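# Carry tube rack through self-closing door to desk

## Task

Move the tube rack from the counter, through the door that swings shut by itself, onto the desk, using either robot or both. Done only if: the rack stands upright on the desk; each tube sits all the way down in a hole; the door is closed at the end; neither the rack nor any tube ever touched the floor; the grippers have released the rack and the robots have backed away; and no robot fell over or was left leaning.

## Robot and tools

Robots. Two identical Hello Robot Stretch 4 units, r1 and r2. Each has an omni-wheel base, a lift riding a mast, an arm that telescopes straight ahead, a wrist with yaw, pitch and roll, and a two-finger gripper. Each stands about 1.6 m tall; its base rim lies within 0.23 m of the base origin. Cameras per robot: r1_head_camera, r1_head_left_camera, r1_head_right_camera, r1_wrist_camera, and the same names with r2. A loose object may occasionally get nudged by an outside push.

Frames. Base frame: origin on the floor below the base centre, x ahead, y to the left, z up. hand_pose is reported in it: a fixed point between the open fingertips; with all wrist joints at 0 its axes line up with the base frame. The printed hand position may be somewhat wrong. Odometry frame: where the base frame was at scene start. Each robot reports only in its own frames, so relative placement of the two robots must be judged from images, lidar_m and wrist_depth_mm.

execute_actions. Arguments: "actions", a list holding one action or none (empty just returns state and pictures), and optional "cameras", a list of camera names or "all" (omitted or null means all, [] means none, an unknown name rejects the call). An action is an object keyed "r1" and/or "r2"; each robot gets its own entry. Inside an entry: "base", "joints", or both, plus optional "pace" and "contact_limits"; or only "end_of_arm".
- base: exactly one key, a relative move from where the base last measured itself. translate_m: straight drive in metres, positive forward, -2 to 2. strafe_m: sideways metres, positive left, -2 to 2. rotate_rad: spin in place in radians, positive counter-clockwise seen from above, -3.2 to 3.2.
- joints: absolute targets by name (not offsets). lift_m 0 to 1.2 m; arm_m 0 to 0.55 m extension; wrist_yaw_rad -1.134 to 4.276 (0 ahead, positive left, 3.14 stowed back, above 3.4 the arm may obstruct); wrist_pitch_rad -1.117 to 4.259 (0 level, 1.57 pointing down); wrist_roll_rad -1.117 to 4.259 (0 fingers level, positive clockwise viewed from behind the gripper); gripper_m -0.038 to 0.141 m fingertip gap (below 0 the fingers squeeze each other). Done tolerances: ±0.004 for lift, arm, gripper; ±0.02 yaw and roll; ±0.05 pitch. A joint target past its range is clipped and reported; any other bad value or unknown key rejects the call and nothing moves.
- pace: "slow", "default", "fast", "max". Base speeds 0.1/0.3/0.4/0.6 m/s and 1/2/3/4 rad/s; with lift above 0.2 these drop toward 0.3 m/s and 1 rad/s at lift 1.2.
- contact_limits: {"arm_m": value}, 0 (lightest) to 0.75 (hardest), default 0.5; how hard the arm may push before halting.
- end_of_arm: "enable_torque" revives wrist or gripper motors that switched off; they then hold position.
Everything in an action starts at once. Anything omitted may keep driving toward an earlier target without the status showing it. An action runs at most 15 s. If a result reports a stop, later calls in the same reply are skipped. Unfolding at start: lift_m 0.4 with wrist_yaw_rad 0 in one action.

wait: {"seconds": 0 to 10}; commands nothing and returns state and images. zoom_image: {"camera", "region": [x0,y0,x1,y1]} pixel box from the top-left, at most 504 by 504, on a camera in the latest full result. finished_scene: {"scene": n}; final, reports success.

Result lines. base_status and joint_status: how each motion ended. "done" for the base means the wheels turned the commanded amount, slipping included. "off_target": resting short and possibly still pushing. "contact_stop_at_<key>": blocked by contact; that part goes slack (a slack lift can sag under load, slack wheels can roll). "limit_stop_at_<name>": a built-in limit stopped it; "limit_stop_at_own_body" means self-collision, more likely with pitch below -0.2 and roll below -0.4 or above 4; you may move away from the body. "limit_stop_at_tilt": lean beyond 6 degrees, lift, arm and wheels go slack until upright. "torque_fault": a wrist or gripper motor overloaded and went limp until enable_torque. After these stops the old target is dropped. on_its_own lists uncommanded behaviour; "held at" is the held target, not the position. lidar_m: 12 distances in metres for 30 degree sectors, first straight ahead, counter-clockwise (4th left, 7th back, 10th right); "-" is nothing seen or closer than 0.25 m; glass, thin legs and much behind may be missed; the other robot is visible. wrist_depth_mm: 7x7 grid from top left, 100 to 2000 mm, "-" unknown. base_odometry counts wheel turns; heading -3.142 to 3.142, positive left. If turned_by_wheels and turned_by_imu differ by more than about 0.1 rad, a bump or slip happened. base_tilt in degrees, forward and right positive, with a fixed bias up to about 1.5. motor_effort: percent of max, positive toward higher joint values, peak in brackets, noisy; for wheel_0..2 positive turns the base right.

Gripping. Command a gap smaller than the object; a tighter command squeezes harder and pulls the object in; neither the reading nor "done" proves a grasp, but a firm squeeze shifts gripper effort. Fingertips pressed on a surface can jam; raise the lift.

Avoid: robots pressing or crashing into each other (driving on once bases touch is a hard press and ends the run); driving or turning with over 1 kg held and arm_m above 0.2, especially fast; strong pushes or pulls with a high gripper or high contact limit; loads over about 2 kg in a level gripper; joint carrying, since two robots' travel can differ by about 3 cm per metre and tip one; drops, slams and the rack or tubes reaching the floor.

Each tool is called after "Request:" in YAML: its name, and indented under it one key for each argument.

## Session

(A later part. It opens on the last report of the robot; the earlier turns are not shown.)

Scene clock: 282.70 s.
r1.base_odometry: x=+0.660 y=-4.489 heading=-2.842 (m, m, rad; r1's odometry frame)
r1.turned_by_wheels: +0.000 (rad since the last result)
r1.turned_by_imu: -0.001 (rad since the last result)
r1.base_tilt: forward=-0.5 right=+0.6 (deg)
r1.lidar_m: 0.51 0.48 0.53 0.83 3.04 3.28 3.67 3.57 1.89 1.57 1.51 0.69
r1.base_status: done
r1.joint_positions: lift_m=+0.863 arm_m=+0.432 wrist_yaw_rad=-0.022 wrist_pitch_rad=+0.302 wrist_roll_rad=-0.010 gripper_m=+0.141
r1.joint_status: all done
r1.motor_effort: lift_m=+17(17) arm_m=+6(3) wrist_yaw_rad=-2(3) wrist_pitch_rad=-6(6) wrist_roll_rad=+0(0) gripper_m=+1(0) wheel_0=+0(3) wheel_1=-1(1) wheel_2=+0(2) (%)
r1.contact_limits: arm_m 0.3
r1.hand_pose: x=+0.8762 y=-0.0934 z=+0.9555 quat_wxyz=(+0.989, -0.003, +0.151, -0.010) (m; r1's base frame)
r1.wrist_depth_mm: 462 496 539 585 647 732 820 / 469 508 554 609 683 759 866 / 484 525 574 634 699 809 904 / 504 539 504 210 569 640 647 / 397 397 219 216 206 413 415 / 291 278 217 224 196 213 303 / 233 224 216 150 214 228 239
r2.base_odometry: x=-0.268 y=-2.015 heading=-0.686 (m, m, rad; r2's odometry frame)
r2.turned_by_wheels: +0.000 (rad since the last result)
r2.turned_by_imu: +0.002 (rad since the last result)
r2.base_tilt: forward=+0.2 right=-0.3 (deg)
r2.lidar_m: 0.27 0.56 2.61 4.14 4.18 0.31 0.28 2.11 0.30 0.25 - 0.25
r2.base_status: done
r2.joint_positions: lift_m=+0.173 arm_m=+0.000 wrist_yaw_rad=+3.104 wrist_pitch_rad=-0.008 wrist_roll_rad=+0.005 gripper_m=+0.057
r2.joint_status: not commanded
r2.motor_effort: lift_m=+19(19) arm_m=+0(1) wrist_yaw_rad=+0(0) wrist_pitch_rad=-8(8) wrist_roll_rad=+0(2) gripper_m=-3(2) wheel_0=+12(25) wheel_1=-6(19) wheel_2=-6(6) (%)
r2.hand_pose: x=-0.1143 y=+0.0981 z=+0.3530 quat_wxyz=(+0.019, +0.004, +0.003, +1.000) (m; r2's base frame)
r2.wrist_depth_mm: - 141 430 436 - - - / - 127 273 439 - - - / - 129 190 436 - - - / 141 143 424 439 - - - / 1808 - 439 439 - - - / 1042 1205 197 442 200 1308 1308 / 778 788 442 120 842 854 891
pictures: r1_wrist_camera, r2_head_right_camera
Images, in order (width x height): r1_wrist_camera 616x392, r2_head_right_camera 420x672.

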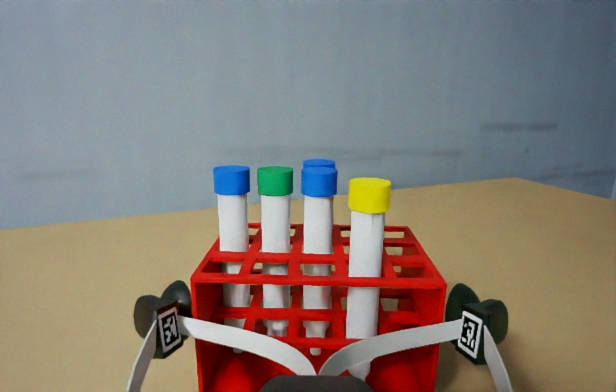

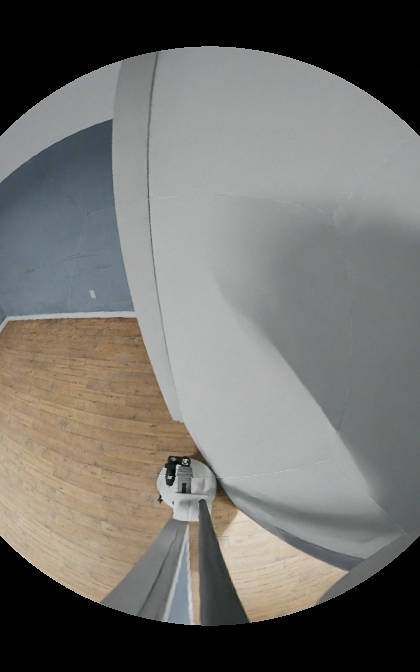

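Request:
execute_actions:
  actions:
    - {"r1": {"joints": {"gripper_m": 0.065}, "pace": "default"}, "r2": {"base": {"strafe_m": -0.1}, "pace": "default"}}
  cameras: ["r1_wrist_camera"]

Request:
execute_actions:
  actions:
    - {"r1": {"joints": {"lift_m": 0.903}, "pace": "default"}}
  cameras: ["r1_wrist_camera", "r1_head_right_camera"]

Scene clock: 295.30 s.
r1.base_odometry: x=+0.660 y=-4.489 heading=-2.842 (m, m, rad; r1's odometry frame)
r1.turned_by_wheels: +0.000 (rad since the last result)
r1.turned_by_imu: -0.001 (rad since the last result)
r1.base_tilt: forward=-0.5 right=+0.7 (deg)
r1.lidar_m: 0.51 0.47 0.55 0.80 3.06 3.28 3.65 3.55 1.84 1.57 1.51 0.67
r1.base_status: not commanded
r1.joint_positions: lift_m=+0.863 arm_m=+0.432 wrist_yaw_rad=-0.022 wrist_pitch_rad=+0.303 wrist_roll_rad=-0.010 gripper_m=+0.066
r1.joint_status: all done
r1.motor_effort: lift_m=+17(17) arm_m=+6(6) wrist_yaw_rad=-2(2) wrist_pitch_rad=-10(10) wrist_roll_rad=-1(1) gripper_m=-27(23) wheel_0=+0(0) wheel_1=-2(2) wheel_2=+1(1) (%)
r1.hand_pose: x=+0.8761 y=-0.0934 z=+0.9552 quat_wxyz=(+0.988, -0.003, +0.151, -0.010) (m; r1's base frame)
r1.wrist_depth_mm: 455 492 535 591 647 723 809 / 469 508 554 609 676 759 866 / 484 525 569 634 707 798 917 / 500 539 504 194 176 640 640 / 392 394 204 200 190 407 410 / 290 293 203 207 182 271 300 / 232 181 184 185 183 175 238
r2.base_odometry: x=-0.331 y=-2.092 heading=-0.686 (m, m, rad; r2's odometry frame)
r2.turned_by_wheels: +0.000 (rad since the last result)
r2.turned_by_imu: +0.000 (rad since the last result)
r2.base_tilt: forward=+0.2 right=-0.2 (deg)
r2.lidar_m: 0.26 0.52 2.64 4.25 4.17 0.33 0.37 2.04 0.35 0.25 - 0.25
r2.base_status: done
r2.joint_positions: lift_m=+0.173 arm_m=+0.000 wrist_yaw_rad=+3.104 wrist_pitch_rad=-0.008 wrist_roll_rad=+0.005 gripper_m=+0.057
r2.joint_status: not commanded
r2.motor_effort: lift_m=+19(19) arm_m=-1(1) wrist_yaw_rad=+0(0) wrist_pitch_rad=-9(9) wrist_roll_rad=+0(1) gripper_m=-4(7) wheel_0=+12(18) wheel_1=-5(12) wheel_2=-4(9) (%)
r2.hand_pose: x=-0.1143 y=+0.0981 z=+0.3530 quat_wxyz=(+0.019, +0.004, +0.003, +1.000) (m; r2's base frame)
r2.wrist_depth_mm: - 141 - 439 439 - - / - 127 273 439 439 - - / - 129 191 439 439 - - / 141 142 - 439 442 - - / 1756 - - 439 445 - - / 1060 1182 196 439 200 1308 1308 / 768 788 866 120 452 854 904
pictures: r1_wrist_camera
Images, in order (width x height): r1_wrist_camera 616x392.

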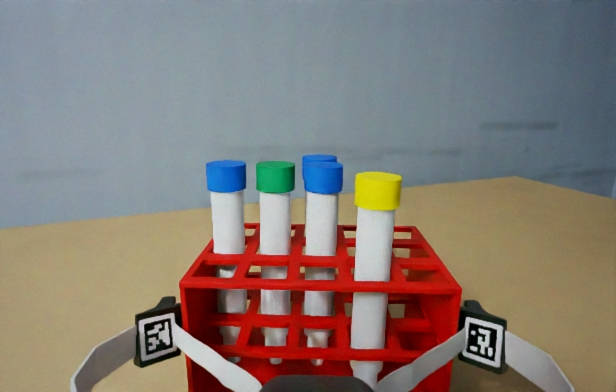

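Scene clock: 296.30 s.
r1.base_odometry: x=+0.660 y=-4.489 heading=-2.842 (m, m, rad; r1's odometry frame)
r1.turned_by_wheels: +0.000 (rad since the last result)
r1.turned_by_imu: +0.000 (rad since the last result)
r1.base_tilt: forward=-0.5 right=+0.7 (deg)
r1.lidar_m: 0.53 0.49 0.51 0.80 3.07 3.24 3.67 3.55 1.84 1.56 1.51 0.65
r1.base_status: not commanded
r1.joint_positions: lift_m=+0.903 arm_m=+0.432 wrist_yaw_rad=-0.022 wrist_pitch_rad=+0.304 wrist_roll_rad=-0.010 gripper_m=+0.066
r1.joint_status: all done
r1.motor_effort: lift_m=+22(24) arm_m=+6(6) wrist_yaw_rad=-2(2) wrist_pitch_rad=-10(10) wrist_roll_rad=+0(1) gripper_m=-26(24) wheel_0=+0(0) wheel_1=-2(1) wheel_2=+0(0) (%)
r1.hand_pose: x=+0.8761 y=-0.0934 z=+0.9947 quat_wxyz=(+0.988, -0.003, +0.151, -0.010) (m; r1's base frame)
r1.wrist_depth_mm: 455 492 544 585 647 732 809 / 469 512 559 621 676 759 866 / 488 521 569 627 707 798 904 / 504 554 199 193 175 798 946 / 496 488 204 198 189 504 508 / 362 362 203 206 181 336 373 / 287 180 185 185 182 175 296
r2.base_odometry: x=-0.331 y=-2.092 heading=-0.686 (m, m, rad; r2's odometry frame)
r2.turned_by_wheels: +0.000 (rad since the last result)
r2.turned_by_imu: +0.000 (rad since the last result)
r2.base_tilt: forward=+0.3 right=-0.2 (deg)
r2.lidar_m: 0.25 0.51 2.62 4.23 4.18 0.32 0.38 2.05 0.37 0.25 - 0.25
r2.base_status: not commanded
r2.joint_positions: lift_m=+0.173 arm_m=+0.000 wrist_yaw_rad=+3.104 wrist_pitch_rad=-0.008 wrist_roll_rad=+0.005 gripper_m=+0.057
r2.joint_status: not commanded
r2.motor_effort: lift_m=+19(19) arm_m=-1(1) wrist_yaw_rad=+0(0) wrist_pitch_rad=-9(9) wrist_roll_rad=-1(1) gripper_m=-2(5) wheel_0=+12(12) wheel_1=-5(5) wheel_2=-4(4) (%)
r2.hand_pose: x=-0.1143 y=+0.0981 z=+0.3530 quat_wxyz=(+0.019, +0.004, +0.003, +1.000) (m; r2's base frame)
r2.wrist_depth_mm: - 141 - 436 439 - - / - 127 274 439 442 - - / - 129 191 439 442 - - / 141 142 - 439 442 - - / 1756 - - 439 442 - - / 1060 1182 197 439 200 1281 1281 / 778 798 854 120 452 842 891
pictures: r1_head_right_camera, r1_wrist_camera
Images, in order (width x height): r1_head_right_camera 420x672, r1_wrist_camera 616x392.

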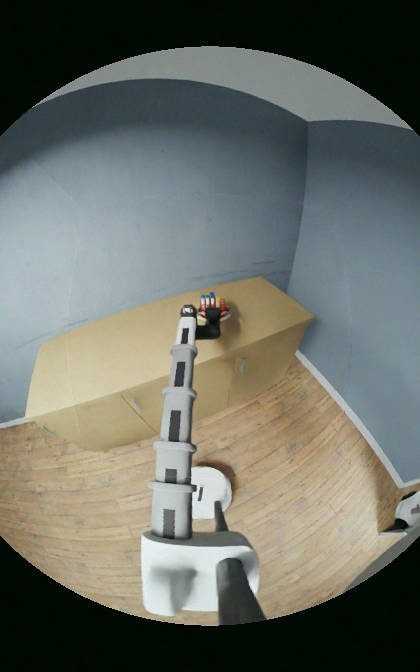

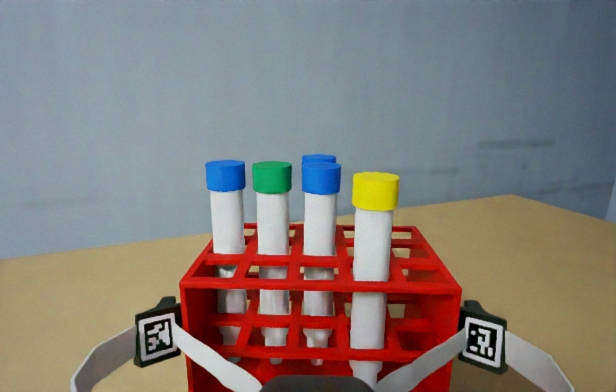

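Request:
execute_actions:
  actions:
    - {"r1": {"base": {"translate_m": -0.79}, "joints": {"arm_m": 0.0}, "pace": "fast"}, "r2": {"base": {"strafe_m": -0.45}, "pace": "default"}}
  cameras: []

Request:
execute_actions:
  actions:
    - {"r1": {"base": {"rotate_rad": -1.66}, "joints": {"lift_m": 0.5}, "pace": "default"}, "r2": {"base": {"translate_m": 0.24}, "pace": "default"}}
  cameras: ["r1_head_camera", "r1_wrist_camera", "r2_head_right_camera"]

Scene clock: 328.20 s.
r1.base_odometry: x=+1.415 y=-4.256 heading=-2.842 (m, m, rad; r1's odometry frame)
r1.turned_by_wheels: +0.000 (rad since the last result)
r1.turned_by_imu: -0.004 (rad since the last result)
r1.base_tilt: forward=-0.8 right=+0.5 (deg)
r1.lidar_m: 0.42 1.19 1.97 2.79 2.71 2.95 2.92 2.88 1.49 1.43 1.87 1.65
r1.base_status: done
r1.joint_positions: lift_m=+0.903 arm_m=+0.001 wrist_yaw_rad=-0.022 wrist_pitch_rad=+0.304 wrist_roll_rad=-0.010 gripper_m=+0.066
r1.joint_status: all done
r1.motor_effort: lift_m=+22(22) arm_m=-6(4) wrist_yaw_rad=-1(3) wrist_pitch_rad=-11(11) wrist_roll_rad=+0(0) gripper_m=-25(26) wheel_0=+1(4) wheel_1=+0(5) wheel_2=-1(10) (%)
r1.hand_pose: x=+0.4452 y=-0.0935 z=+0.9947 quat_wxyz=(+0.988, -0.003, +0.151, -0.010) (m; r1's base frame)
r1.wrist_depth_mm: 1308 1430 1576 1756 1921 - 1618 / 1366 1464 1661 1808 - - 1618 / 1366 1464 1618 1708 1863 - 1618 / 946 1008 1042 193 1366 1863 1661 / 946 1042 203 200 190 1983 1708 / 991 1042 203 207 181 1863 1708 / 1008 181 183 185 182 175 1661
r2.base_odometry: x=-0.616 y=-2.440 heading=-0.685 (m, m, rad; r2's odometry frame)
r2.turned_by_wheels: +0.000 (rad since the last result)
r2.turned_by_imu: +0.000 (rad since the last result)
r2.base_tilt: forward=+0.3 right=-0.2 (deg)
r2.lidar_m: 0.25 0.28 0.64 4.69 0.62 0.77 2.03 1.62 1.45 4.08 0.25 2.43
r2.base_status: done
r2.joint_positions: lift_m=+0.173 arm_m=+0.000 wrist_yaw_rad=+3.104 wrist_pitch_rad=-0.008 wrist_roll_rad=+0.005 gripper_m=+0.057
r2.joint_status: not commanded
r2.motor_effort: lift_m=+19(19) arm_m=-1(1) wrist_yaw_rad=+0(0) wrist_pitch_rad=-8(8) wrist_roll_rad=+0(1) gripper_m=-3(5) wheel_0=+5(22) wheel_1=+0(10) wheel_2=-4(5) (%)
r2.hand_pose: x=-0.1143 y=+0.0981 z=+0.3530 quat_wxyz=(+0.019, +0.004, +0.003, +1.000) (m; r2's base frame)
r2.wrist_depth_mm: - 141 - - 1661 866 634 / - 127 276 - 1618 866 627 / - 129 190 - 1661 878 627 / 141 143 - - 1618 878 621 / 1808 - - - 1430 854 615 / 1042 1205 196 1255 200 854 609 / 788 788 854 120 854 750 609
pictures: none
No camera images: the call's "cameras" was empty. Leave "cameras" out to get every camera's image.

Scene clock: 330.83 s.
r1.base_odometry: x=+1.415 y=-4.256 heading=+1.781 (m, m, rad; r1's odometry frame)
r1.turned_by_wheels: -1.660 (rad since the last result)
r1.turned_by_imu: -1.642 (rad since the last result)
r1.base_tilt: forward=-0.5 right=+0.7 (deg)
r1.lidar_m: 0.40 1.86 1.75 1.32 1.21 1.31 2.65 2.71 2.84 3.00 2.86 1.60
r1.base_status: done
r1.joint_positions: lift_m=+0.500 arm_m=+0.001 wrist_yaw_rad=-0.022 wrist_pitch_rad=+0.304 wrist_roll_rad=-0.010 gripper_m=+0.066
r1.joint_status: all done
r1.motor_effort: lift_m=+17(21) arm_m=-6(6) wrist_yaw_rad=-1(1) wrist_pitch_rad=-10(11) wrist_roll_rad=+0(0) gripper_m=-25(27) wheel_0=+0(3) wheel_1=-1(5) wheel_2=+0(6) (%)
r1.hand_pose: x=+0.4453 y=-0.0934 z=+0.5921 quat_wxyz=(+0.988, -0.003, +0.151, -0.010) (m; r1's base frame)
r1.wrist_depth_mm: 1336 1499 - - 1618 1397 - / 1366 1499 - - 1756 1464 - / 1430 1576 1708 - 1618 1537 - / 1464 1661 202 195 175 1576 - / 1499 1661 204 200 190 1618 1756 / 1281 1281 203 206 182 1182 1336 / 1025 180 185 185 183 175 1042
r2.base_odometry: x=-0.430 y=-2.592 heading=-0.686 (m, m, rad; r2's odometry frame)
r2.turned_by_wheels: +0.000 (rad since the last result)
r2.turned_by_imu: -0.003 (rad since the last result)
r2.base_tilt: forward=+0.2 right=-0.3 (deg)
r2.lidar_m: - 0.25 0.34 4.71 0.80 0.76 2.03 1.66 1.31 4.07 0.28 0.25
r2.base_status: done
r2.joint_positions: lift_m=+0.173 arm_m=+0.000 wrist_yaw_rad=+3.104 wrist_pitch_rad=-0.008 wrist_roll_rad=+0.005 gripper_m=+0.057
r2.joint_status: not commanded
r2.motor_effort: lift_m=+19(19) arm_m=-1(1) wrist_yaw_rad=+0(0) wrist_pitch_rad=-8(8) wrist_roll_rad=+0(0) gripper_m=-2(3) wheel_0=+0(11) wheel_1=+2(11) wheel_2=-6(19) (%)
r2.hand_pose: x=-0.1143 y=+0.0981 z=+0.3530 quat_wxyz=(+0.019, +0.004, +0.003, +1.000) (m; r2's base frame)
r2.wrist_depth_mm: - 141 - - 1618 878 691 / - 127 273 - 1618 878 683 / - 129 190 - 1618 878 691 / 141 143 - - 1618 866 683 / 1756 - - - 1430 866 691 / 1042 1205 196 1281 200 854 699 / 778 798 854 120 854 759 699
pictures: r1_head_camera, r1_wrist_camera, r2_head_right_camera
Images, in order (width x height): r1_head_camera 420x560, r1_wrist_camera 616x392, r2_head_right_camera 420x672.

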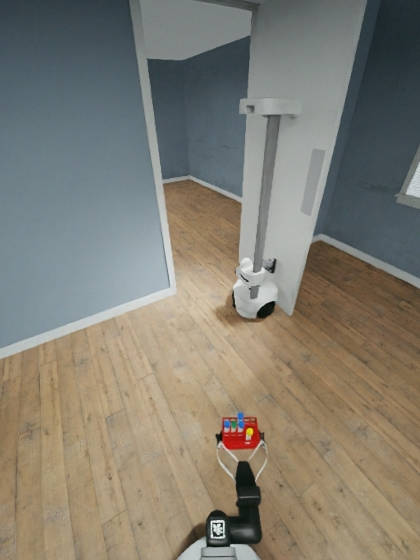

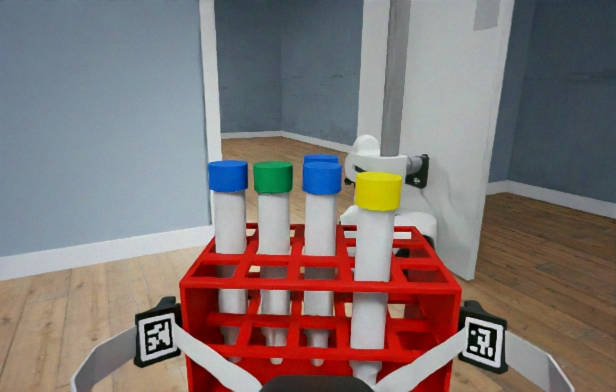

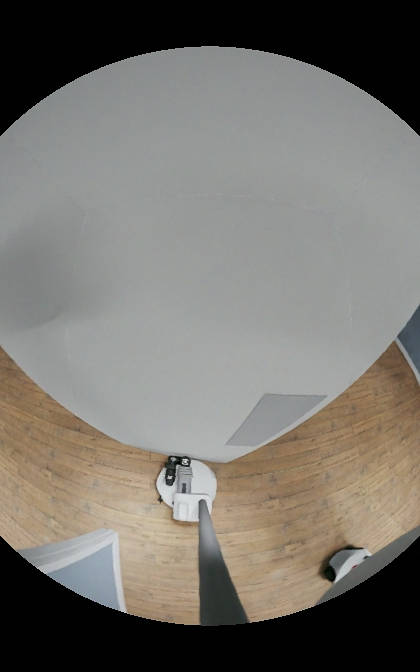

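Request:
execute_actions:
  actions:
    - {"r1": {"base": {"translate_m": 1.15}, "joints": {"lift_m": 0.3}, "pace": "max"}, "r2": {"base": {"strafe_m": -0.26}, "pace": "default"}}
  cameras: ["r1_head_camera", "r1_head_left_camera", "r1_head_right_camera", "r2_head_right_camera"]

Scene clock: 353.73 s.
r1.base_odometry: x=+1.174 y=-3.132 heading=+1.781 (m, m, rad; r1's odometry frame)
r1.turned_by_wheels: +0.000 (rad since the last result)
r1.turned_by_imu: +0.002 (rad since the last result)
r1.base_tilt: forward=-0.5 right=+0.7 (deg)
r1.lidar_m: 0.41 0.86 0.91 1.26 1.79 1.89 3.55 3.70 3.29 2.36 0.39 0.42
r1.base_status: done
r1.joint_positions: lift_m=+0.300 arm_m=+0.001 wrist_yaw_rad=-0.022 wrist_pitch_rad=+0.304 wrist_roll_rad=-0.010 gripper_m=+0.066
r1.joint_status: all done
r1.motor_effort: lift_m=+19(17) arm_m=-6(6) wrist_yaw_rad=-2(2) wrist_pitch_rad=-10(11) wrist_roll_rad=+0(0) gripper_m=-25(26) wheel_0=-2(6) wheel_1=-1(7) wheel_2=-1(12) (%)
r1.hand_pose: x=+0.4452 y=-0.0934 z=+0.3920 quat_wxyz=(+0.988, -0.003, +0.151, -0.010) (m; r1's base frame)
r1.wrist_depth_mm: - - - - - 768 621 / - - - - - 788 634 / 640 - - - - 788 634 / 627 1921 1576 193 960 820 647 / 621 1229 204 200 189 831 654 / 647 917 203 206 181 741 668 / 661 180 184 185 183 176 647
r2.base_odometry: x=-0.595 y=-2.793 heading=-0.686 (m, m, rad; r2's odometry frame)
r2.turned_by_wheels: +0.000 (rad since the last result)
r2.turned_by_imu: -0.001 (rad since the last result)
r2.base_tilt: forward=+0.3 right=-0.3 (deg)
r2.lidar_m: 0.25 0.25 0.33 4.96 0.97 0.32 0.40 0.46 3.97 3.81 2.48 1.75
r2.base_status: done
r2.joint_positions: lift_m=+0.173 arm_m=+0.000 wrist_yaw_rad=+3.104 wrist_pitch_rad=-0.008 wrist_roll_rad=+0.005 gripper_m=+0.057
r2.joint_status: not commanded
r2.motor_effort: lift_m=+19(19) arm_m=-1(1) wrist_yaw_rad=+0(0) wrist_pitch_rad=-8(8) wrist_roll_rad=-1(0) gripper_m=-5(3) wheel_0=+3(12) wheel_1=+2(7) wheel_2=-5(7) (%)
r2.hand_pose: x=-0.1143 y=+0.0981 z=+0.3530 quat_wxyz=(+0.019, +0.004, +0.003, +1.000) (m; r2's base frame)
r2.wrist_depth_mm: - 141 - - - 1366 991 / - 127 273 - - 1366 976 / - 129 191 661 - 1281 960 / 141 143 - - 407 1182 960 / 1808 1537 - - 1983 1255 931 / 1078 609 196 768 200 1182 960 / 778 564 544 120 854 842 866
pictures: r1_head_camera, r1_head_left_camera, r1_head_right_camera, r2_head_right_camera
Images, in order (width x height): r1_head_camera 420x560, r1_head_left_camera 420x672, r1_head_right_camera 420x672, r2_head_right_camera 420x672.

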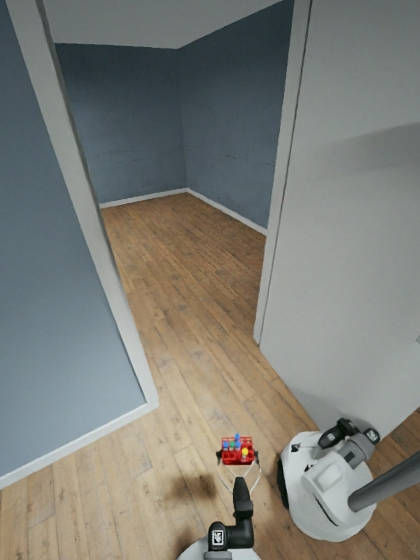

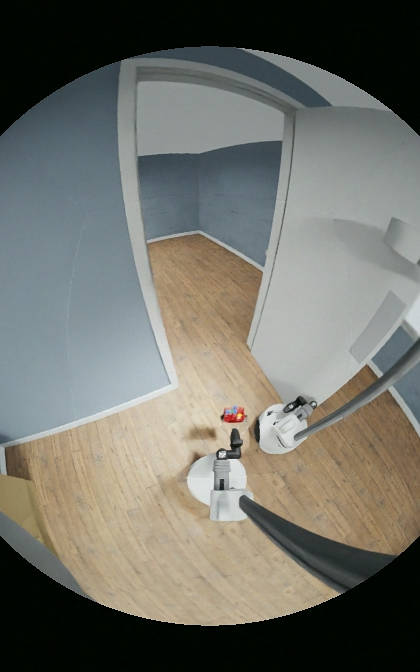

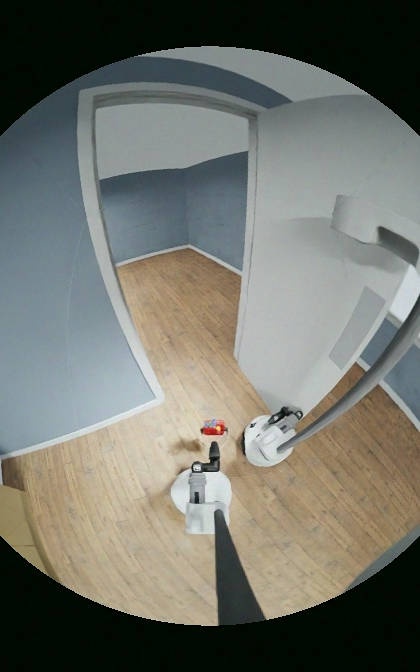

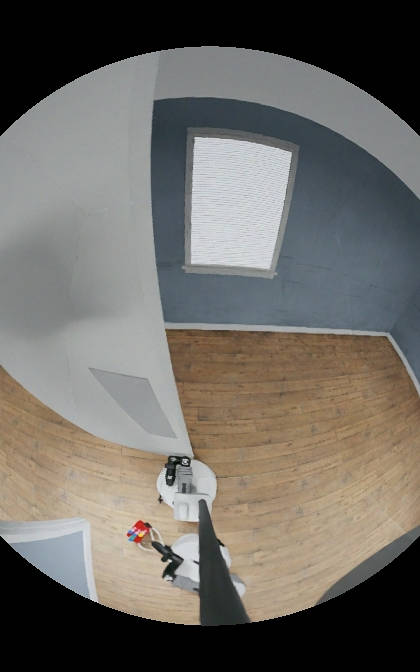

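Request:
execute_actions:
  actions:
    - {"r1": {"base": {"strafe_m": 0.04}, "pace": "default"}, "r2": {"base": {"translate_m": 0.04}, "pace": "default"}}
  cameras: ["r1_head_camera", "r1_head_right_camera"]

Scene clock: 370.33 s.
r1.base_odometry: x=+1.135 y=-3.140 heading=+1.781 (m, m, rad; r1's odometry frame)
r1.turned_by_wheels: +0.000 (rad since the last result)
r1.turned_by_imu: -0.001 (rad since the last result)
r1.base_tilt: forward=-0.5 right=+0.6 (deg)
r1.lidar_m: 0.42 0.85 0.88 1.22 1.77 1.86 3.47 3.72 3.31 2.41 0.47 0.55
r1.base_status: done
r1.joint_positions: lift_m=+0.300 arm_m=+0.001 wrist_yaw_rad=-0.022 wrist_pitch_rad=+0.304 wrist_roll_rad=-0.010 gripper_m=+0.066
r1.joint_status: not commanded
r1.motor_effort: lift_m=+19(19) arm_m=-6(6) wrist_yaw_rad=-2(2) wrist_pitch_rad=-10(10) wrist_roll_rad=-1(0) gripper_m=-25(25) wheel_0=+1(6) wheel_1=-1(6) wheel_2=+0(1) (%)
r1.hand_pose: x=+0.4452 y=-0.0934 z=+0.3920 quat_wxyz=(+0.988, -0.003, +0.151, -0.010) (m; r1's base frame)
r1.wrist_depth_mm: 580 - - - - 809 668 / 564 - - - - 842 683 / 569 - - - - 854 691 / 591 1863 1576 194 175 866 699 / 609 1229 204 200 189 878 707 / 634 878 202 206 182 809 715 / 640 180 185 185 183 176 707
r2.base_odometry: x=-0.564 y=-2.819 heading=-0.686 (m, m, rad; r2's odometry frame)
r2.turned_by_wheels: +0.000 (rad since the last result)
r2.turned_by_imu: -0.001 (rad since the last result)
r2.base_tilt: forward=+0.2 right=-0.2 (deg)
r2.lidar_m: 0.25 0.25 0.32 4.96 0.99 0.41 0.48 0.55 3.98 3.80 2.40 1.70
r2.base_status: done
r2.joint_positions: lift_m=+0.173 arm_m=+0.000 wrist_yaw_rad=+3.104 wrist_pitch_rad=-0.008 wrist_roll_rad=+0.005 gripper_m=+0.057
r2.joint_status: not commanded
r2.motor_effort: lift_m=+19(20) arm_m=-1(1) wrist_yaw_rad=+0(0) wrist_pitch_rad=-9(8) wrist_roll_rad=-2(0) gripper_m=-5(4) wheel_0=+3(9) wheel_1=+3(12) wheel_2=-3(15) (%)
r2.hand_pose: x=-0.1143 y=+0.0981 z=+0.3530 quat_wxyz=(+0.019, +0.004, +0.003, +1.000) (m; r2's base frame)
r2.wrist_depth_mm: - 141 - - - 1366 991 / - 128 274 - - 1366 976 / - 129 191 647 - 1366 946 / 141 142 - - 492 1281 946 / 1808 1661 - - 1983 1336 946 / 1042 707 197 750 200 1160 946 / 768 683 621 120 866 854 854
pictures: r1_head_camera, r1_head_right_camera
Images, in order (width x height): r1_head_camera 420x560, r1_head_right_camera 420x672.

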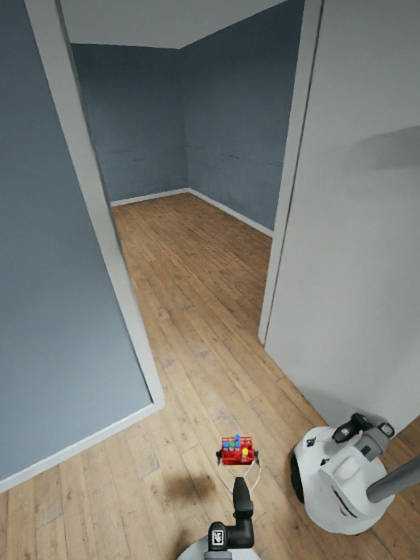

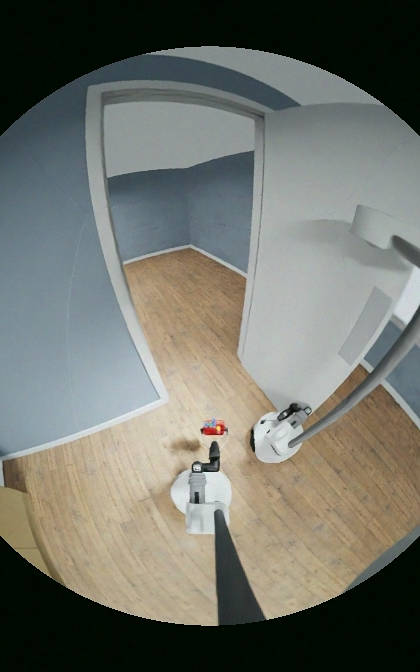

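Request:
execute_actions:
  actions:
    - {"r1": {"base": {"translate_m": 1.53}, "pace": "max"}}
  cameras: ["r1_head_left_camera"]

Request:
execute_actions:
  actions:
    - {"r1": {"base": {"rotate_rad": 1.857}, "pace": "default"}, "r2": {"base": {"strafe_m": 0.22}, "pace": "default"}}
  cameras: ["r1_head_camera", "r1_wrist_camera"]

Scene clock: 393.43 s.
r1.base_odometry: x=+0.816 y=-1.644 heading=+1.781 (m, m, rad; r1's odometry frame)
r1.turned_by_wheels: +0.000 (rad since the last result)
r1.turned_by_imu: +0.003 (rad since the last result)
r1.base_tilt: forward=-0.6 right=+0.6 (deg)
r1.lidar_m: 0.41 3.66 3.85 2.49 1.28 0.69 3.69 0.73 0.37 0.45 1.29 1.64
r1.base_status: done
r1.joint_positions: lift_m=+0.300 arm_m=+0.001 wrist_yaw_rad=-0.022 wrist_pitch_rad=+0.304 wrist_roll_rad=-0.010 gripper_m=+0.066
r1.joint_status: not commanded
r1.motor_effort: lift_m=+19(20) arm_m=-5(6) wrist_yaw_rad=-2(2) wrist_pitch_rad=-10(10) wrist_roll_rad=+0(1) gripper_m=-25(27) wheel_0=-2(8) wheel_1=+0(7) wheel_2=+1(13) (%)
r1.hand_pose: x=+0.4452 y=-0.0934 z=+0.3920 quat_wxyz=(+0.988, -0.003, +0.151, -0.010) (m; r1's base frame)
r1.wrist_depth_mm: - - - - 1921 1499 1229 / - - - - - 1576 1255 / - - - - - 1618 1281 / 1921 1921 1576 195 1661 1576 1308 / 1229 1229 204 198 190 1255 1229 / 917 917 203 206 181 842 946 / 732 180 185 185 182 175 741
r2.base_odometry: x=-0.564 y=-2.819 heading=-0.686 (m, m, rad; r2's odometry frame)
r2.turned_by_wheels: +0.000 (rad since the last result)
r2.turned_by_imu: -0.001 (rad since the last result)
r2.base_tilt: forward=+0.2 right=-0.2 (deg)
r2.lidar_m: 0.25 0.25 0.30 1.06 0.98 1.15 2.47 2.61 3.97 3.79 2.38 1.69
r2.base_status: not commanded
r2.joint_positions: lift_m=+0.173 arm_m=+0.000 wrist_yaw_rad=+3.104 wrist_pitch_rad=-0.008 wrist_roll_rad=+0.005 gripper_m=+0.057
r2.joint_status: not commanded
r2.motor_effort: lift_m=+19(19) arm_m=-1(1) wrist_yaw_rad=+0(0) wrist_pitch_rad=-8(8) wrist_roll_rad=+0(1) gripper_m=-4(3) wheel_0=+3(3) wheel_1=+3(3) wheel_2=-3(3) (%)
r2.hand_pose: x=-0.1143 y=+0.0981 z=+0.3530 quat_wxyz=(+0.019, +0.004, +0.003, +1.000) (m; r2's base frame)
r2.wrist_depth_mm: - 141 - - - 1397 1008 / - 127 274 - - 1366 991 / - 129 191 - - 1397 960 / 141 142 - - - 1336 946 / 1808 - - - - 1336 946 / 1078 1182 196 1281 200 1182 946 / 778 778 854 120 854 854 854
pictures: r1_head_left_camera
Images, in order (width x height): r1_head_left_camera 420x672.

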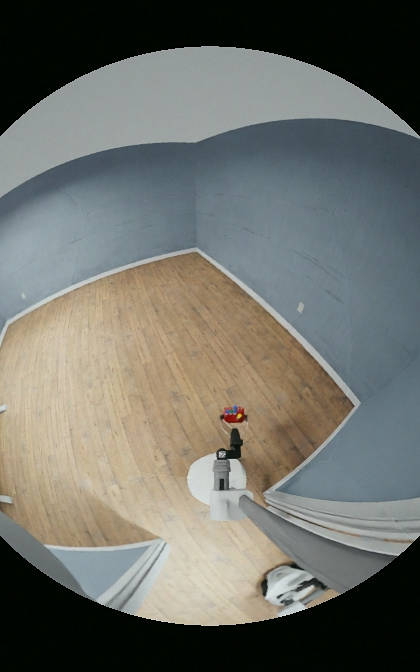

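Scene clock: 395.63 s.
r1.base_odometry: x=+0.816 y=-1.644 heading=-2.646 (m, m, rad; r1's odometry frame)
r1.turned_by_wheels: +1.857 (rad since the last result)
r1.turned_by_imu: +1.836 (rad since the last result)
r1.base_tilt: forward=-0.7 right=+0.7 (deg)
r1.lidar_m: 0.41 0.69 0.71 0.85 0.45 0.39 0.70 1.58 1.85 3.32 3.67 2.73
r1.base_status: done
r1.joint_positions: lift_m=+0.300 arm_m=+0.001 wrist_yaw_rad=-0.022 wrist_pitch_rad=+0.304 wrist_roll_rad=-0.010 gripper_m=+0.066
r1.joint_status: not commanded
r1.motor_effort: lift_m=+19(19) arm_m=-6(7) wrist_yaw_rad=-2(3) wrist_pitch_rad=-10(10) wrist_roll_rad=-1(0) gripper_m=-24(27) wheel_0=+0(7) wheel_1=+0(5) wheel_2=+0(6) (%)
r1.hand_pose: x=+0.4453 y=-0.0934 z=+0.3920 quat_wxyz=(+0.988, -0.003, +0.151, -0.010) (m; r1's base frame)
r1.wrist_depth_mm: 1025 1983 - - - - - / 1008 - - - - - - / 991 1921 - - - - - / 976 1708 199 195 1661 1921 - / 960 1255 204 200 190 1308 1281 / 866 931 202 206 182 854 946 / 732 180 184 185 182 176 750
r2.base_odometry: x=-0.425 y=-2.648 heading=-0.686 (m, m, rad; r2's odometry frame)
r2.turned_by_wheels: +0.000 (rad since the last result)
r2.turned_by_imu: -0.001 (rad since the last result)
r2.base_tilt: forward=+0.2 right=-0.2 (deg)
r2.lidar_m: - 0.25 0.30 0.84 0.85 0.82 2.22 2.62 4.19 4.02 0.27 0.25
r2.base_status: done
r2.joint_positions: lift_m=+0.173 arm_m=+0.000 wrist_yaw_rad=+3.104 wrist_pitch_rad=-0.008 wrist_roll_rad=+0.005 gripper_m=+0.057
r2.joint_status: not commanded
r2.motor_effort: lift_m=+19(19) arm_m=-1(1) wrist_yaw_rad=+0(0) wrist_pitch_rad=-9(9) wrist_roll_rad=+0(0) gripper_m=-6(4) wheel_0=+1(8) wheel_1=+1(6) wheel_2=-6(7) (%)
r2.hand_pose: x=-0.1143 y=+0.0981 z=+0.3530 quat_wxyz=(+0.019, +0.004, +0.003, +1.000) (m; r2's base frame)
r2.wrist_depth_mm: - 141 - - 1808 960 732 / - 127 274 - 1808 960 723 / - 129 191 - 1756 960 732 / 141 142 - - 1756 960 732 / 1808 - - - 1537 946 741 / 1060 1205 196 1308 200 931 732 / 778 788 866 120 854 788 741
pictures: r1_head_camera, r1_wrist_camera
Images, in order (width x height): r1_head_camera 420x560, r1_wrist_camera 616x392.

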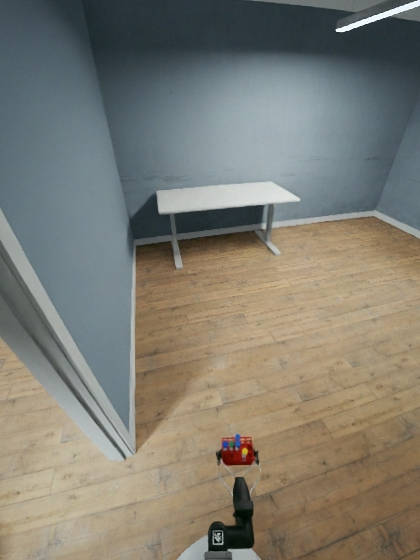

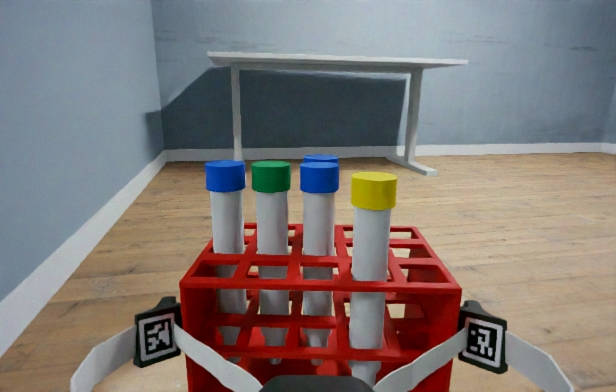

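Request:
execute_actions:
  actions:
    - {"r1": {"base": {"translate_m": 1.98}, "joints": {"lift_m": 0.8, "arm_m": 0.25}, "pace": "max"}, "r2": {"base": {"translate_m": -0.28}, "pace": "slow"}}
  cameras: ["r1_head_camera", "r1_wrist_camera", "r2_head_right_camera"]

Scene clock: 424.23 s.
r1.base_odometry: x=-0.925 y=-2.586 heading=-2.646 (m, m, rad; r1's odometry frame)
r1.turned_by_wheels: +0.000 (rad since the last result)
r1.turned_by_imu: +0.005 (rad since the last result)
r1.base_tilt: forward=-0.5 right=+0.7 (deg)
r1.lidar_m: 0.43 0.43 0.55 0.75 0.75 0.91 2.29 3.50 3.66 3.22 0.83 0.50
r1.base_status: done
r1.joint_positions: lift_m=+0.800 arm_m=+0.249 wrist_yaw_rad=-0.022 wrist_pitch_rad=+0.304 wrist_roll_rad=-0.010 gripper_m=+0.066
r1.joint_status: all done
r1.motor_effort: lift_m=+21(24) arm_m=+6(7) wrist_yaw_rad=-2(0) wrist_pitch_rad=-10(12) wrist_roll_rad=-1(1) gripper_m=-28(27) wheel_0=-1(8) wheel_1=-1(8) wheel_2=-1(13) (%)
r1.hand_pose: x=+0.6932 y=-0.0934 z=+0.8919 quat_wxyz=(+0.988, -0.003, +0.151, -0.010) (m; r1's base frame)
r1.wrist_depth_mm: 668 691 723 759 778 831 854 / 691 715 750 778 820 842 917 / 715 741 768 798 842 891 976 / 741 778 788 194 176 946 1008 / 699 699 204 199 190 723 715 / 521 517 202 205 181 480 530 / 410 181 185 185 182 176 421
r2.base_odometry: x=-0.642 y=-2.471 heading=-0.686 (m, m, rad; r2's odometry frame)
r2.turned_by_wheels: +0.000 (rad since the last result)
r2.turned_by_imu: +0.001 (rad since the last result)
r2.base_tilt: forward=+0.2 right=-0.3 (deg)
r2.lidar_m: 0.25 0.26 0.59 4.74 0.64 0.83 2.21 2.32 3.96 4.03 2.81 0.25
r2.base_status: done
r2.joint_positions: lift_m=+0.173 arm_m=+0.000 wrist_yaw_rad=+3.104 wrist_pitch_rad=-0.008 wrist_roll_rad=+0.005 gripper_m=+0.057
r2.joint_status: not commanded
r2.motor_effort: lift_m=+19(19) arm_m=-1(1) wrist_yaw_rad=+0(0) wrist_pitch_rad=-8(8) wrist_roll_rad=+0(0) gripper_m=-1(5) wheel_0=+7(10) wheel_1=+0(1) wheel_2=-3(5) (%)
r2.hand_pose: x=-0.1143 y=+0.0981 z=+0.3530 quat_wxyz=(+0.019, +0.004, +0.003, +1.000) (m; r2's base frame)
r2.wrist_depth_mm: - 141 - - 1808 931 691 / - 127 274 - 1756 946 676 / - 129 191 - 1756 946 676 / 141 142 - - 1708 931 676 / 1808 - - - 1537 931 676 / 1042 1205 197 1281 200 904 661 / 778 788 854 120 866 788 640
pictures: r1_head_camera, r1_wrist_camera, r2_head_right_camera
Images, in order (width x height): r1_head_camera 420x560, r1_wrist_camera 616x392, r2_head_right_camera 420x672.

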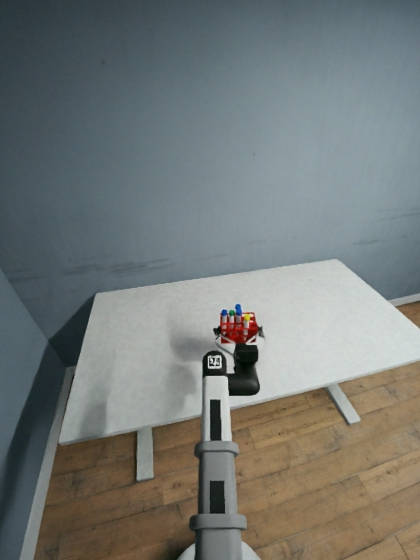

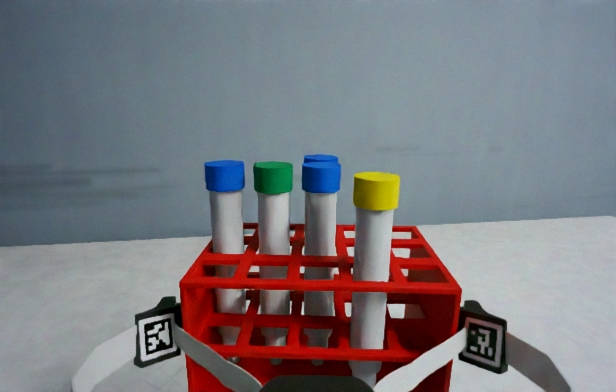

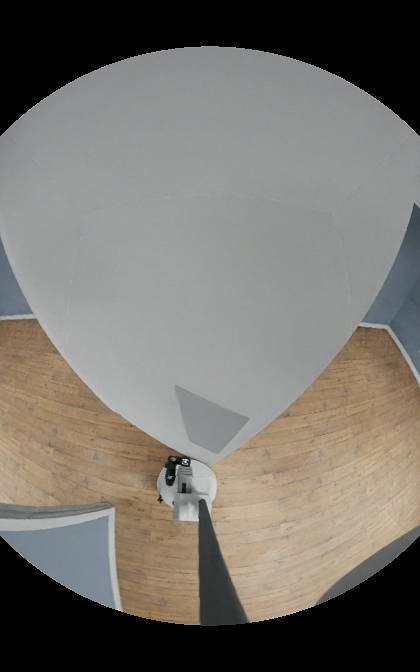

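Request:
execute_actions:
  actions:
    - {"r1": {"joints": {"lift_m": 0.677}, "pace": "default"}, "r2": {"base": {"translate_m": -0.15}, "pace": "fast"}}
  cameras: ["r1_wrist_camera", "r2_head_right_camera"]

Scene clock: 468.13 s.
r1.base_odometry: x=-0.925 y=-2.586 heading=-2.646 (m, m, rad; r1's odometry frame)
r1.turned_by_wheels: +0.000 (rad since the last result)
r1.turned_by_imu: -0.001 (rad since the last result)
r1.base_tilt: forward=-0.6 right=+0.7 (deg)
r1.lidar_m: 0.44 0.44 0.52 0.77 0.74 0.94 2.27 3.51 3.67 3.20 0.82 0.49
r1.base_status: not commanded
r1.joint_positions: lift_m=+0.677 arm_m=+0.249 wrist_yaw_rad=-0.022 wrist_pitch_rad=+0.304 wrist_roll_rad=-0.010 gripper_m=+0.066
r1.joint_status: all done
r1.motor_effort: lift_m=+17(20) arm_m=+6(6) wrist_yaw_rad=-3(1) wrist_pitch_rad=-10(10) wrist_roll_rad=+0(0) gripper_m=-25(25) wheel_0=-1(1) wheel_1=+0(0) wheel_2=-1(1) (%)
r1.hand_pose: x=+0.6932 y=-0.0934 z=+0.7691 quat_wxyz=(+0.988, -0.003, +0.151, -0.010) (m; r1's base frame)
r1.wrist_depth_mm: 654 691 723 759 798 809 878 / 691 707 750 788 831 866 891 / 715 741 778 809 866 878 960 / 615 615 517 194 175 640 661 / 402 402 204 199 190 415 421 / 300 300 203 206 181 277 309 / 237 181 185 185 182 176 243
r2.base_odometry: x=-0.758 y=-2.375 heading=-0.685 (m, m, rad; r2's odometry frame)
r2.turned_by_wheels: +0.000 (rad since the last result)
r2.turned_by_imu: +0.000 (rad since the last result)
r2.base_tilt: forward=+0.2 right=-0.2 (deg)
r2.lidar_m: 0.25 0.31 1.00 0.62 0.58 0.82 2.04 2.15 3.75 4.04 3.03 0.25
r2.base_status: done
r2.joint_positions: lift_m=+0.173 arm_m=+0.000 wrist_yaw_rad=+3.104 wrist_pitch_rad=-0.008 wrist_roll_rad=+0.005 gripper_m=+0.057
r2.joint_status: not commanded
r2.motor_effort: lift_m=+19(19) arm_m=-1(1) wrist_yaw_rad=+0(0) wrist_pitch_rad=-8(8) wrist_roll_rad=-2(1) gripper_m=-5(5) wheel_0=+6(4) wheel_1=+2(8) wheel_2=-8(10) (%)
r2.hand_pose: x=-0.1143 y=+0.0981 z=+0.3530 quat_wxyz=(+0.019, +0.004, +0.003, +1.000) (m; r2's base frame)
r2.wrist_depth_mm: - 141 - - 1756 946 683 / - 127 274 - 1756 946 668 / - 129 191 - 1756 946 668 / 141 143 - - 1756 946 668 / 1808 - - - 1537 917 668 / 1060 1182 196 1281 200 931 654 / 788 788 866 120 842 788 640
pictures: r1_wrist_camera, r2_head_right_camera
Images, in order (width x height): r1_wrist_camera 616x392, r2_head_right_camera 420x672.

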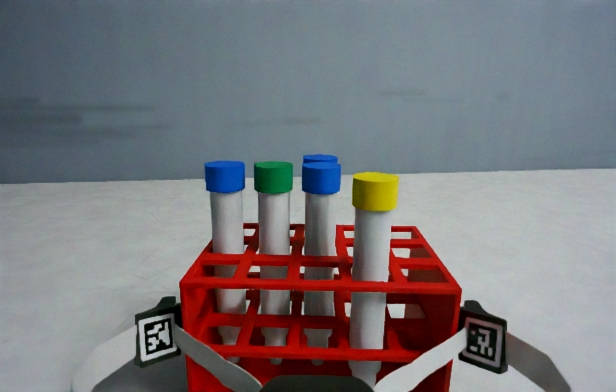

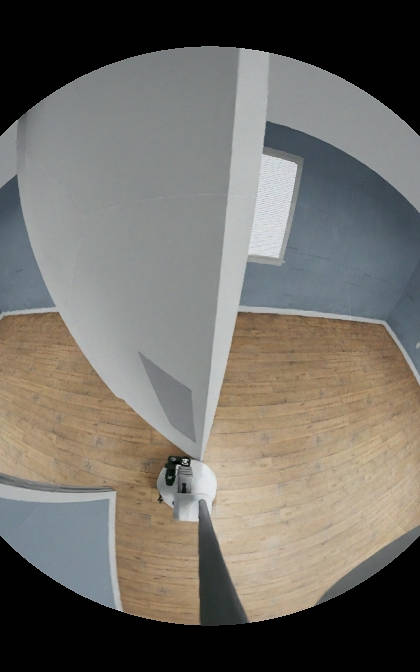

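Request:
execute_actions:
  actions: []

Scene clock: 482.33 s.
r1.base_odometry: x=-0.925 y=-2.586 heading=-2.646 (m, m, rad; r1's odometry frame)
r1.turned_by_wheels: +0.000 (rad since the last result)
r1.turned_by_imu: +0.000 (rad since the last result)
r1.base_tilt: forward=-0.6 right=+0.6 (deg)
r1.lidar_m: 0.45 0.43 0.53 0.77 0.76 0.93 2.27 3.51 3.68 3.21 0.84 0.51
r1.base_status: not commanded
r1.joint_positions: lift_m=+0.677 arm_m=+0.249 wrist_yaw_rad=-0.022 wrist_pitch_rad=+0.304 wrist_roll_rad=-0.010 gripper_m=+0.066
r1.joint_status: all done
r1.motor_effort: lift_m=+17(20) arm_m=+6(6) wrist_yaw_rad=-3(1) wrist_pitch_rad=-10(10) wrist_roll_rad=+0(0) gripper_m=-26(25) wheel_0=-1(1) wheel_1=+0(0) wheel_2=-1(1) (%)
r1.hand_pose: x=+0.6932 y=-0.0934 z=+0.7691 quat_wxyz=(+0.988, -0.003, +0.151, -0.010) (m; r1's base frame)
r1.wrist_depth_mm: 668 691 723 750 798 831 866 / 699 715 750 788 831 854 904 / 723 741 768 809 854 904 946 / 615 621 512 193 175 647 654 / 399 407 204 199 189 418 418 / 298 300 203 205 181 278 309 / 237 180 185 185 182 175 244
r2.base_odometry: x=-0.758 y=-2.375 heading=-0.685 (m, m, rad; r2's odometry frame)
r2.turned_by_wheels: +0.000 (rad since the last result)
r2.turned_by_imu: +0.000 (rad since the last result)
r2.base_tilt: forward=+0.2 right=-0.2 (deg)
r2.lidar_m: 0.25 0.30 0.99 0.63 0.58 0.81 2.05 2.15 3.74 4.04 3.02 0.25
r2.base_status: done
r2.joint_positions: lift_m=+0.173 arm_m=+0.000 wrist_yaw_rad=+3.104 wrist_pitch_rad=-0.008 wrist_roll_rad=+0.005 gripper_m=+0.057
r2.joint_status: not commanded
r2.motor_effort: lift_m=+19(19) arm_m=-1(1) wrist_yaw_rad=+0(0) wrist_pitch_rad=-8(8) wrist_roll_rad=+0(1) gripper_m=-4(5) wheel_0=+6(4) wheel_1=+2(8) wheel_2=-8(10) (%)
r2.hand_pose: x=-0.1143 y=+0.0981 z=+0.3530 quat_wxyz=(+0.019, +0.004, +0.003, +1.000) (m; r2's base frame)
r2.wrist_depth_mm: - 141 - - 1808 946 683 / - 127 274 - 1808 946 668 / - 129 191 - 1808 946 676 / 141 142 - - 1756 946 668 / 1863 - - - 1537 917 668 / 1060 1182 196 1255 200 917 661 / 778 788 842 120 842 788 647
pictures: r1_head_camera, r1_head_left_camera, r1_head_right_camera, r1_wrist_camera, r2_head_camera, r2_head_left_camera, r2_head_right_camera, r2_wrist_camera
Images, in order (width x height): r1_head_camera 420x560, r1_head_left_camera 420x672, r1_head_right_camera 420x672, r1_wrist_camera 616x392, r2_head_camera 420x560, r2_head_left_camera 420x672, r2_head_right_camera 420x672, r2_wrist_camera 616x392.

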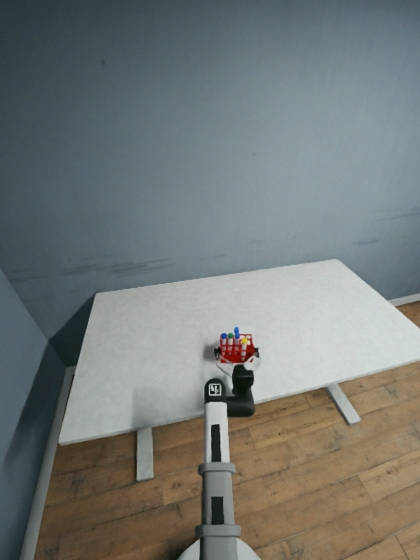

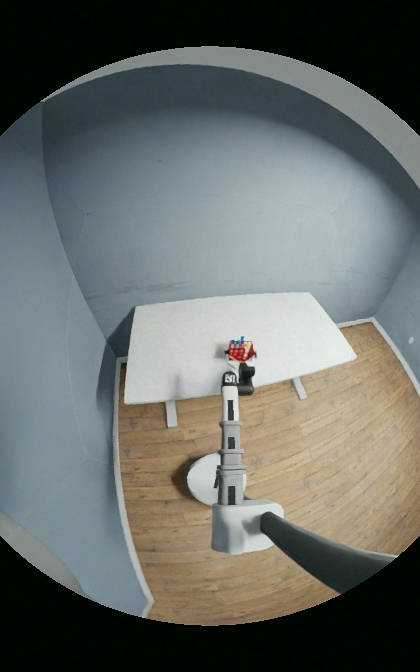

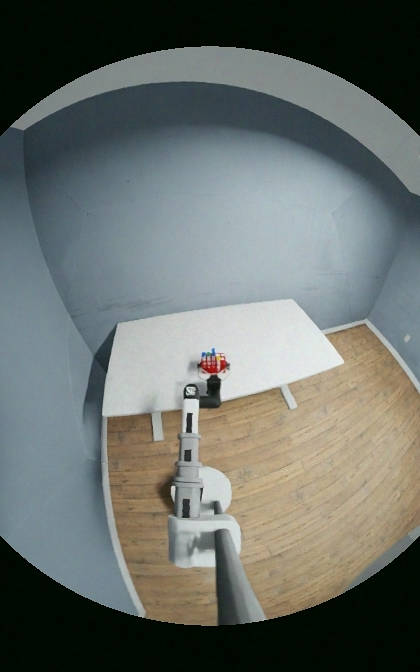

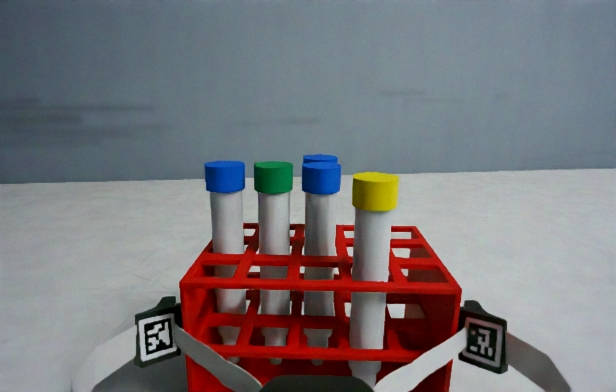

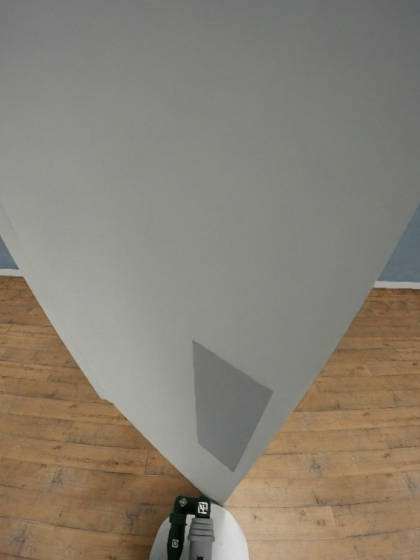

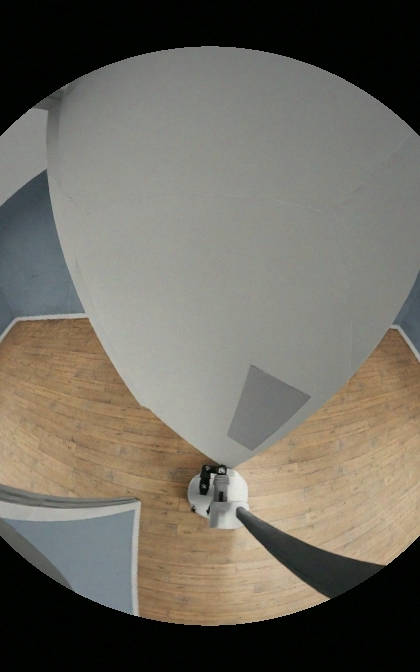

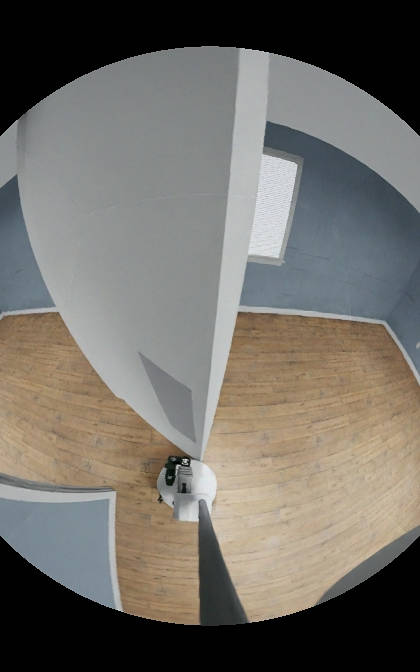

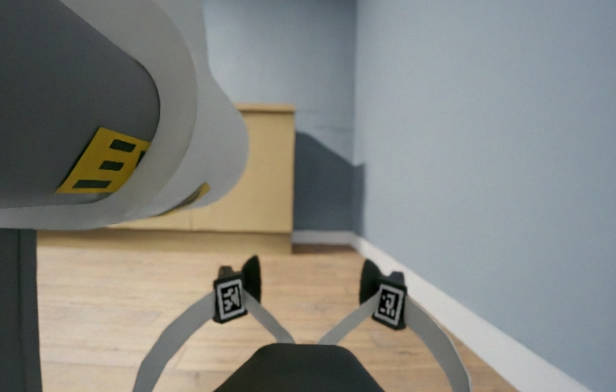

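Request:
execute_actions:
  actions:
    - {"r1": {"joints": {"lift_m": 0.671}}, "r2": {"base": {"translate_m": -0.5}, "pace": "fast"}}
  cameras: ["r1_wrist_camera", "r2_head_left_camera"]

Scene clock: 492.17 s.
r1.base_odometry: x=-0.925 y=-2.586 heading=-2.646 (m, m, rad; r1's odometry frame)
r1.turned_by_wheels: +0.000 (rad since the last result)
r1.turned_by_imu: -0.001 (rad since the last result)
r1.base_tilt: forward=-0.7 right=+0.8 (deg)
r1.lidar_m: 0.43 0.43 0.54 0.76 0.78 0.92 2.13 3.48 3.68 3.20 0.85 0.53
r1.base_status: not commanded
r1.joint_positions: lift_m=+0.671 arm_m=+0.249 wrist_yaw_rad=-0.022 wrist_pitch_rad=+0.304 wrist_roll_rad=-0.010 gripper_m=+0.066
r1.joint_status: all done
r1.motor_effort: lift_m=+17(19) arm_m=+6(6) wrist_yaw_rad=-1(1) wrist_pitch_rad=-10(10) wrist_roll_rad=+0(0) gripper_m=-23(26) wheel_0=-1(1) wheel_1=+0(0) wheel_2=-1(1) (%)
r1.hand_pose: x=+0.6932 y=-0.0934 z=+0.7631 quat_wxyz=(+0.988, -0.003, +0.151, -0.010) (m; r1's base frame)
r1.wrist_depth_mm: 661 699 723 741 788 854 878 / 683 715 750 788 820 854 904 / 707 750 778 809 866 917 946 / 591 597 496 194 175 634 634 / 387 389 203 198 189 399 407 / 289 289 202 206 181 268 297 / 229 180 184 185 182 176 236
r2.base_odometry: x=-1.145 y=-2.059 heading=-0.685 (m, m, rad; r2's odometry frame)
r2.turned_by_wheels: +0.000 (rad since the last result)
r2.turned_by_imu: +0.002 (rad since the last result)
r2.base_tilt: forward=+0.2 right=-0.3 (deg)
r2.lidar_m: 2.48 0.46 0.60 0.57 0.60 0.81 1.55 1.61 2.22 4.04 3.72 2.65
r2.base_status: done
r2.joint_positions: lift_m=+0.173 arm_m=+0.000 wrist_yaw_rad=+3.104 wrist_pitch_rad=-0.008 wrist_roll_rad=+0.005 gripper_m=+0.057
r2.joint_status: not commanded
r2.motor_effort: lift_m=+19(20) arm_m=-1(0) wrist_yaw_rad=+0(0) wrist_pitch_rad=-7(8) wrist_roll_rad=-1(0) gripper_m=-5(2) wheel_0=+2(5) wheel_1=+1(7) wheel_2=-1(11) (%)
r2.hand_pose: x=-0.1143 y=+0.0981 z=+0.3530 quat_wxyz=(+0.019, +0.004, +0.003, +1.000) (m; r2's base frame)
r2.wrist_depth_mm: - 141 - - 1756 917 676 / - 127 274 - 1708 917 661 / - 129 191 - 1756 931 668 / 141 143 1708 - 1756 917 654 / 1661 1708 1708 - 1499 917 647 / 1042 1205 197 1255 200 891 647 / 778 778 866 120 854 788 627
pictures: r1_wrist_camera, r2_head_left_camera
Images, in order (width x height): r1_wrist_camera 616x392, r2_head_left_camera 420x672.

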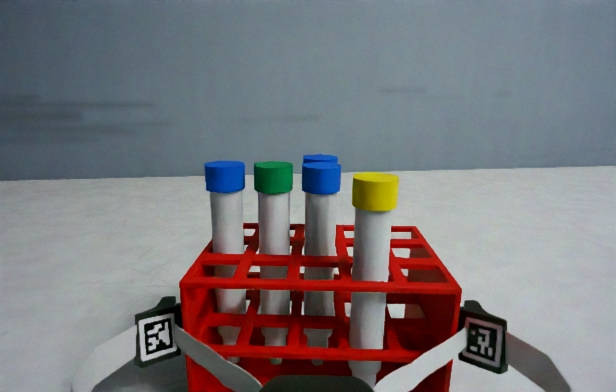

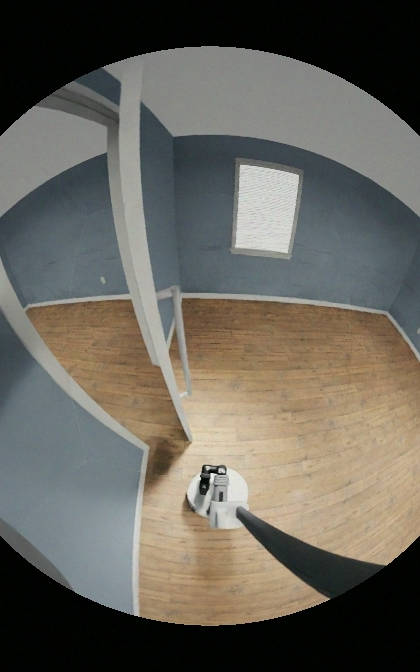

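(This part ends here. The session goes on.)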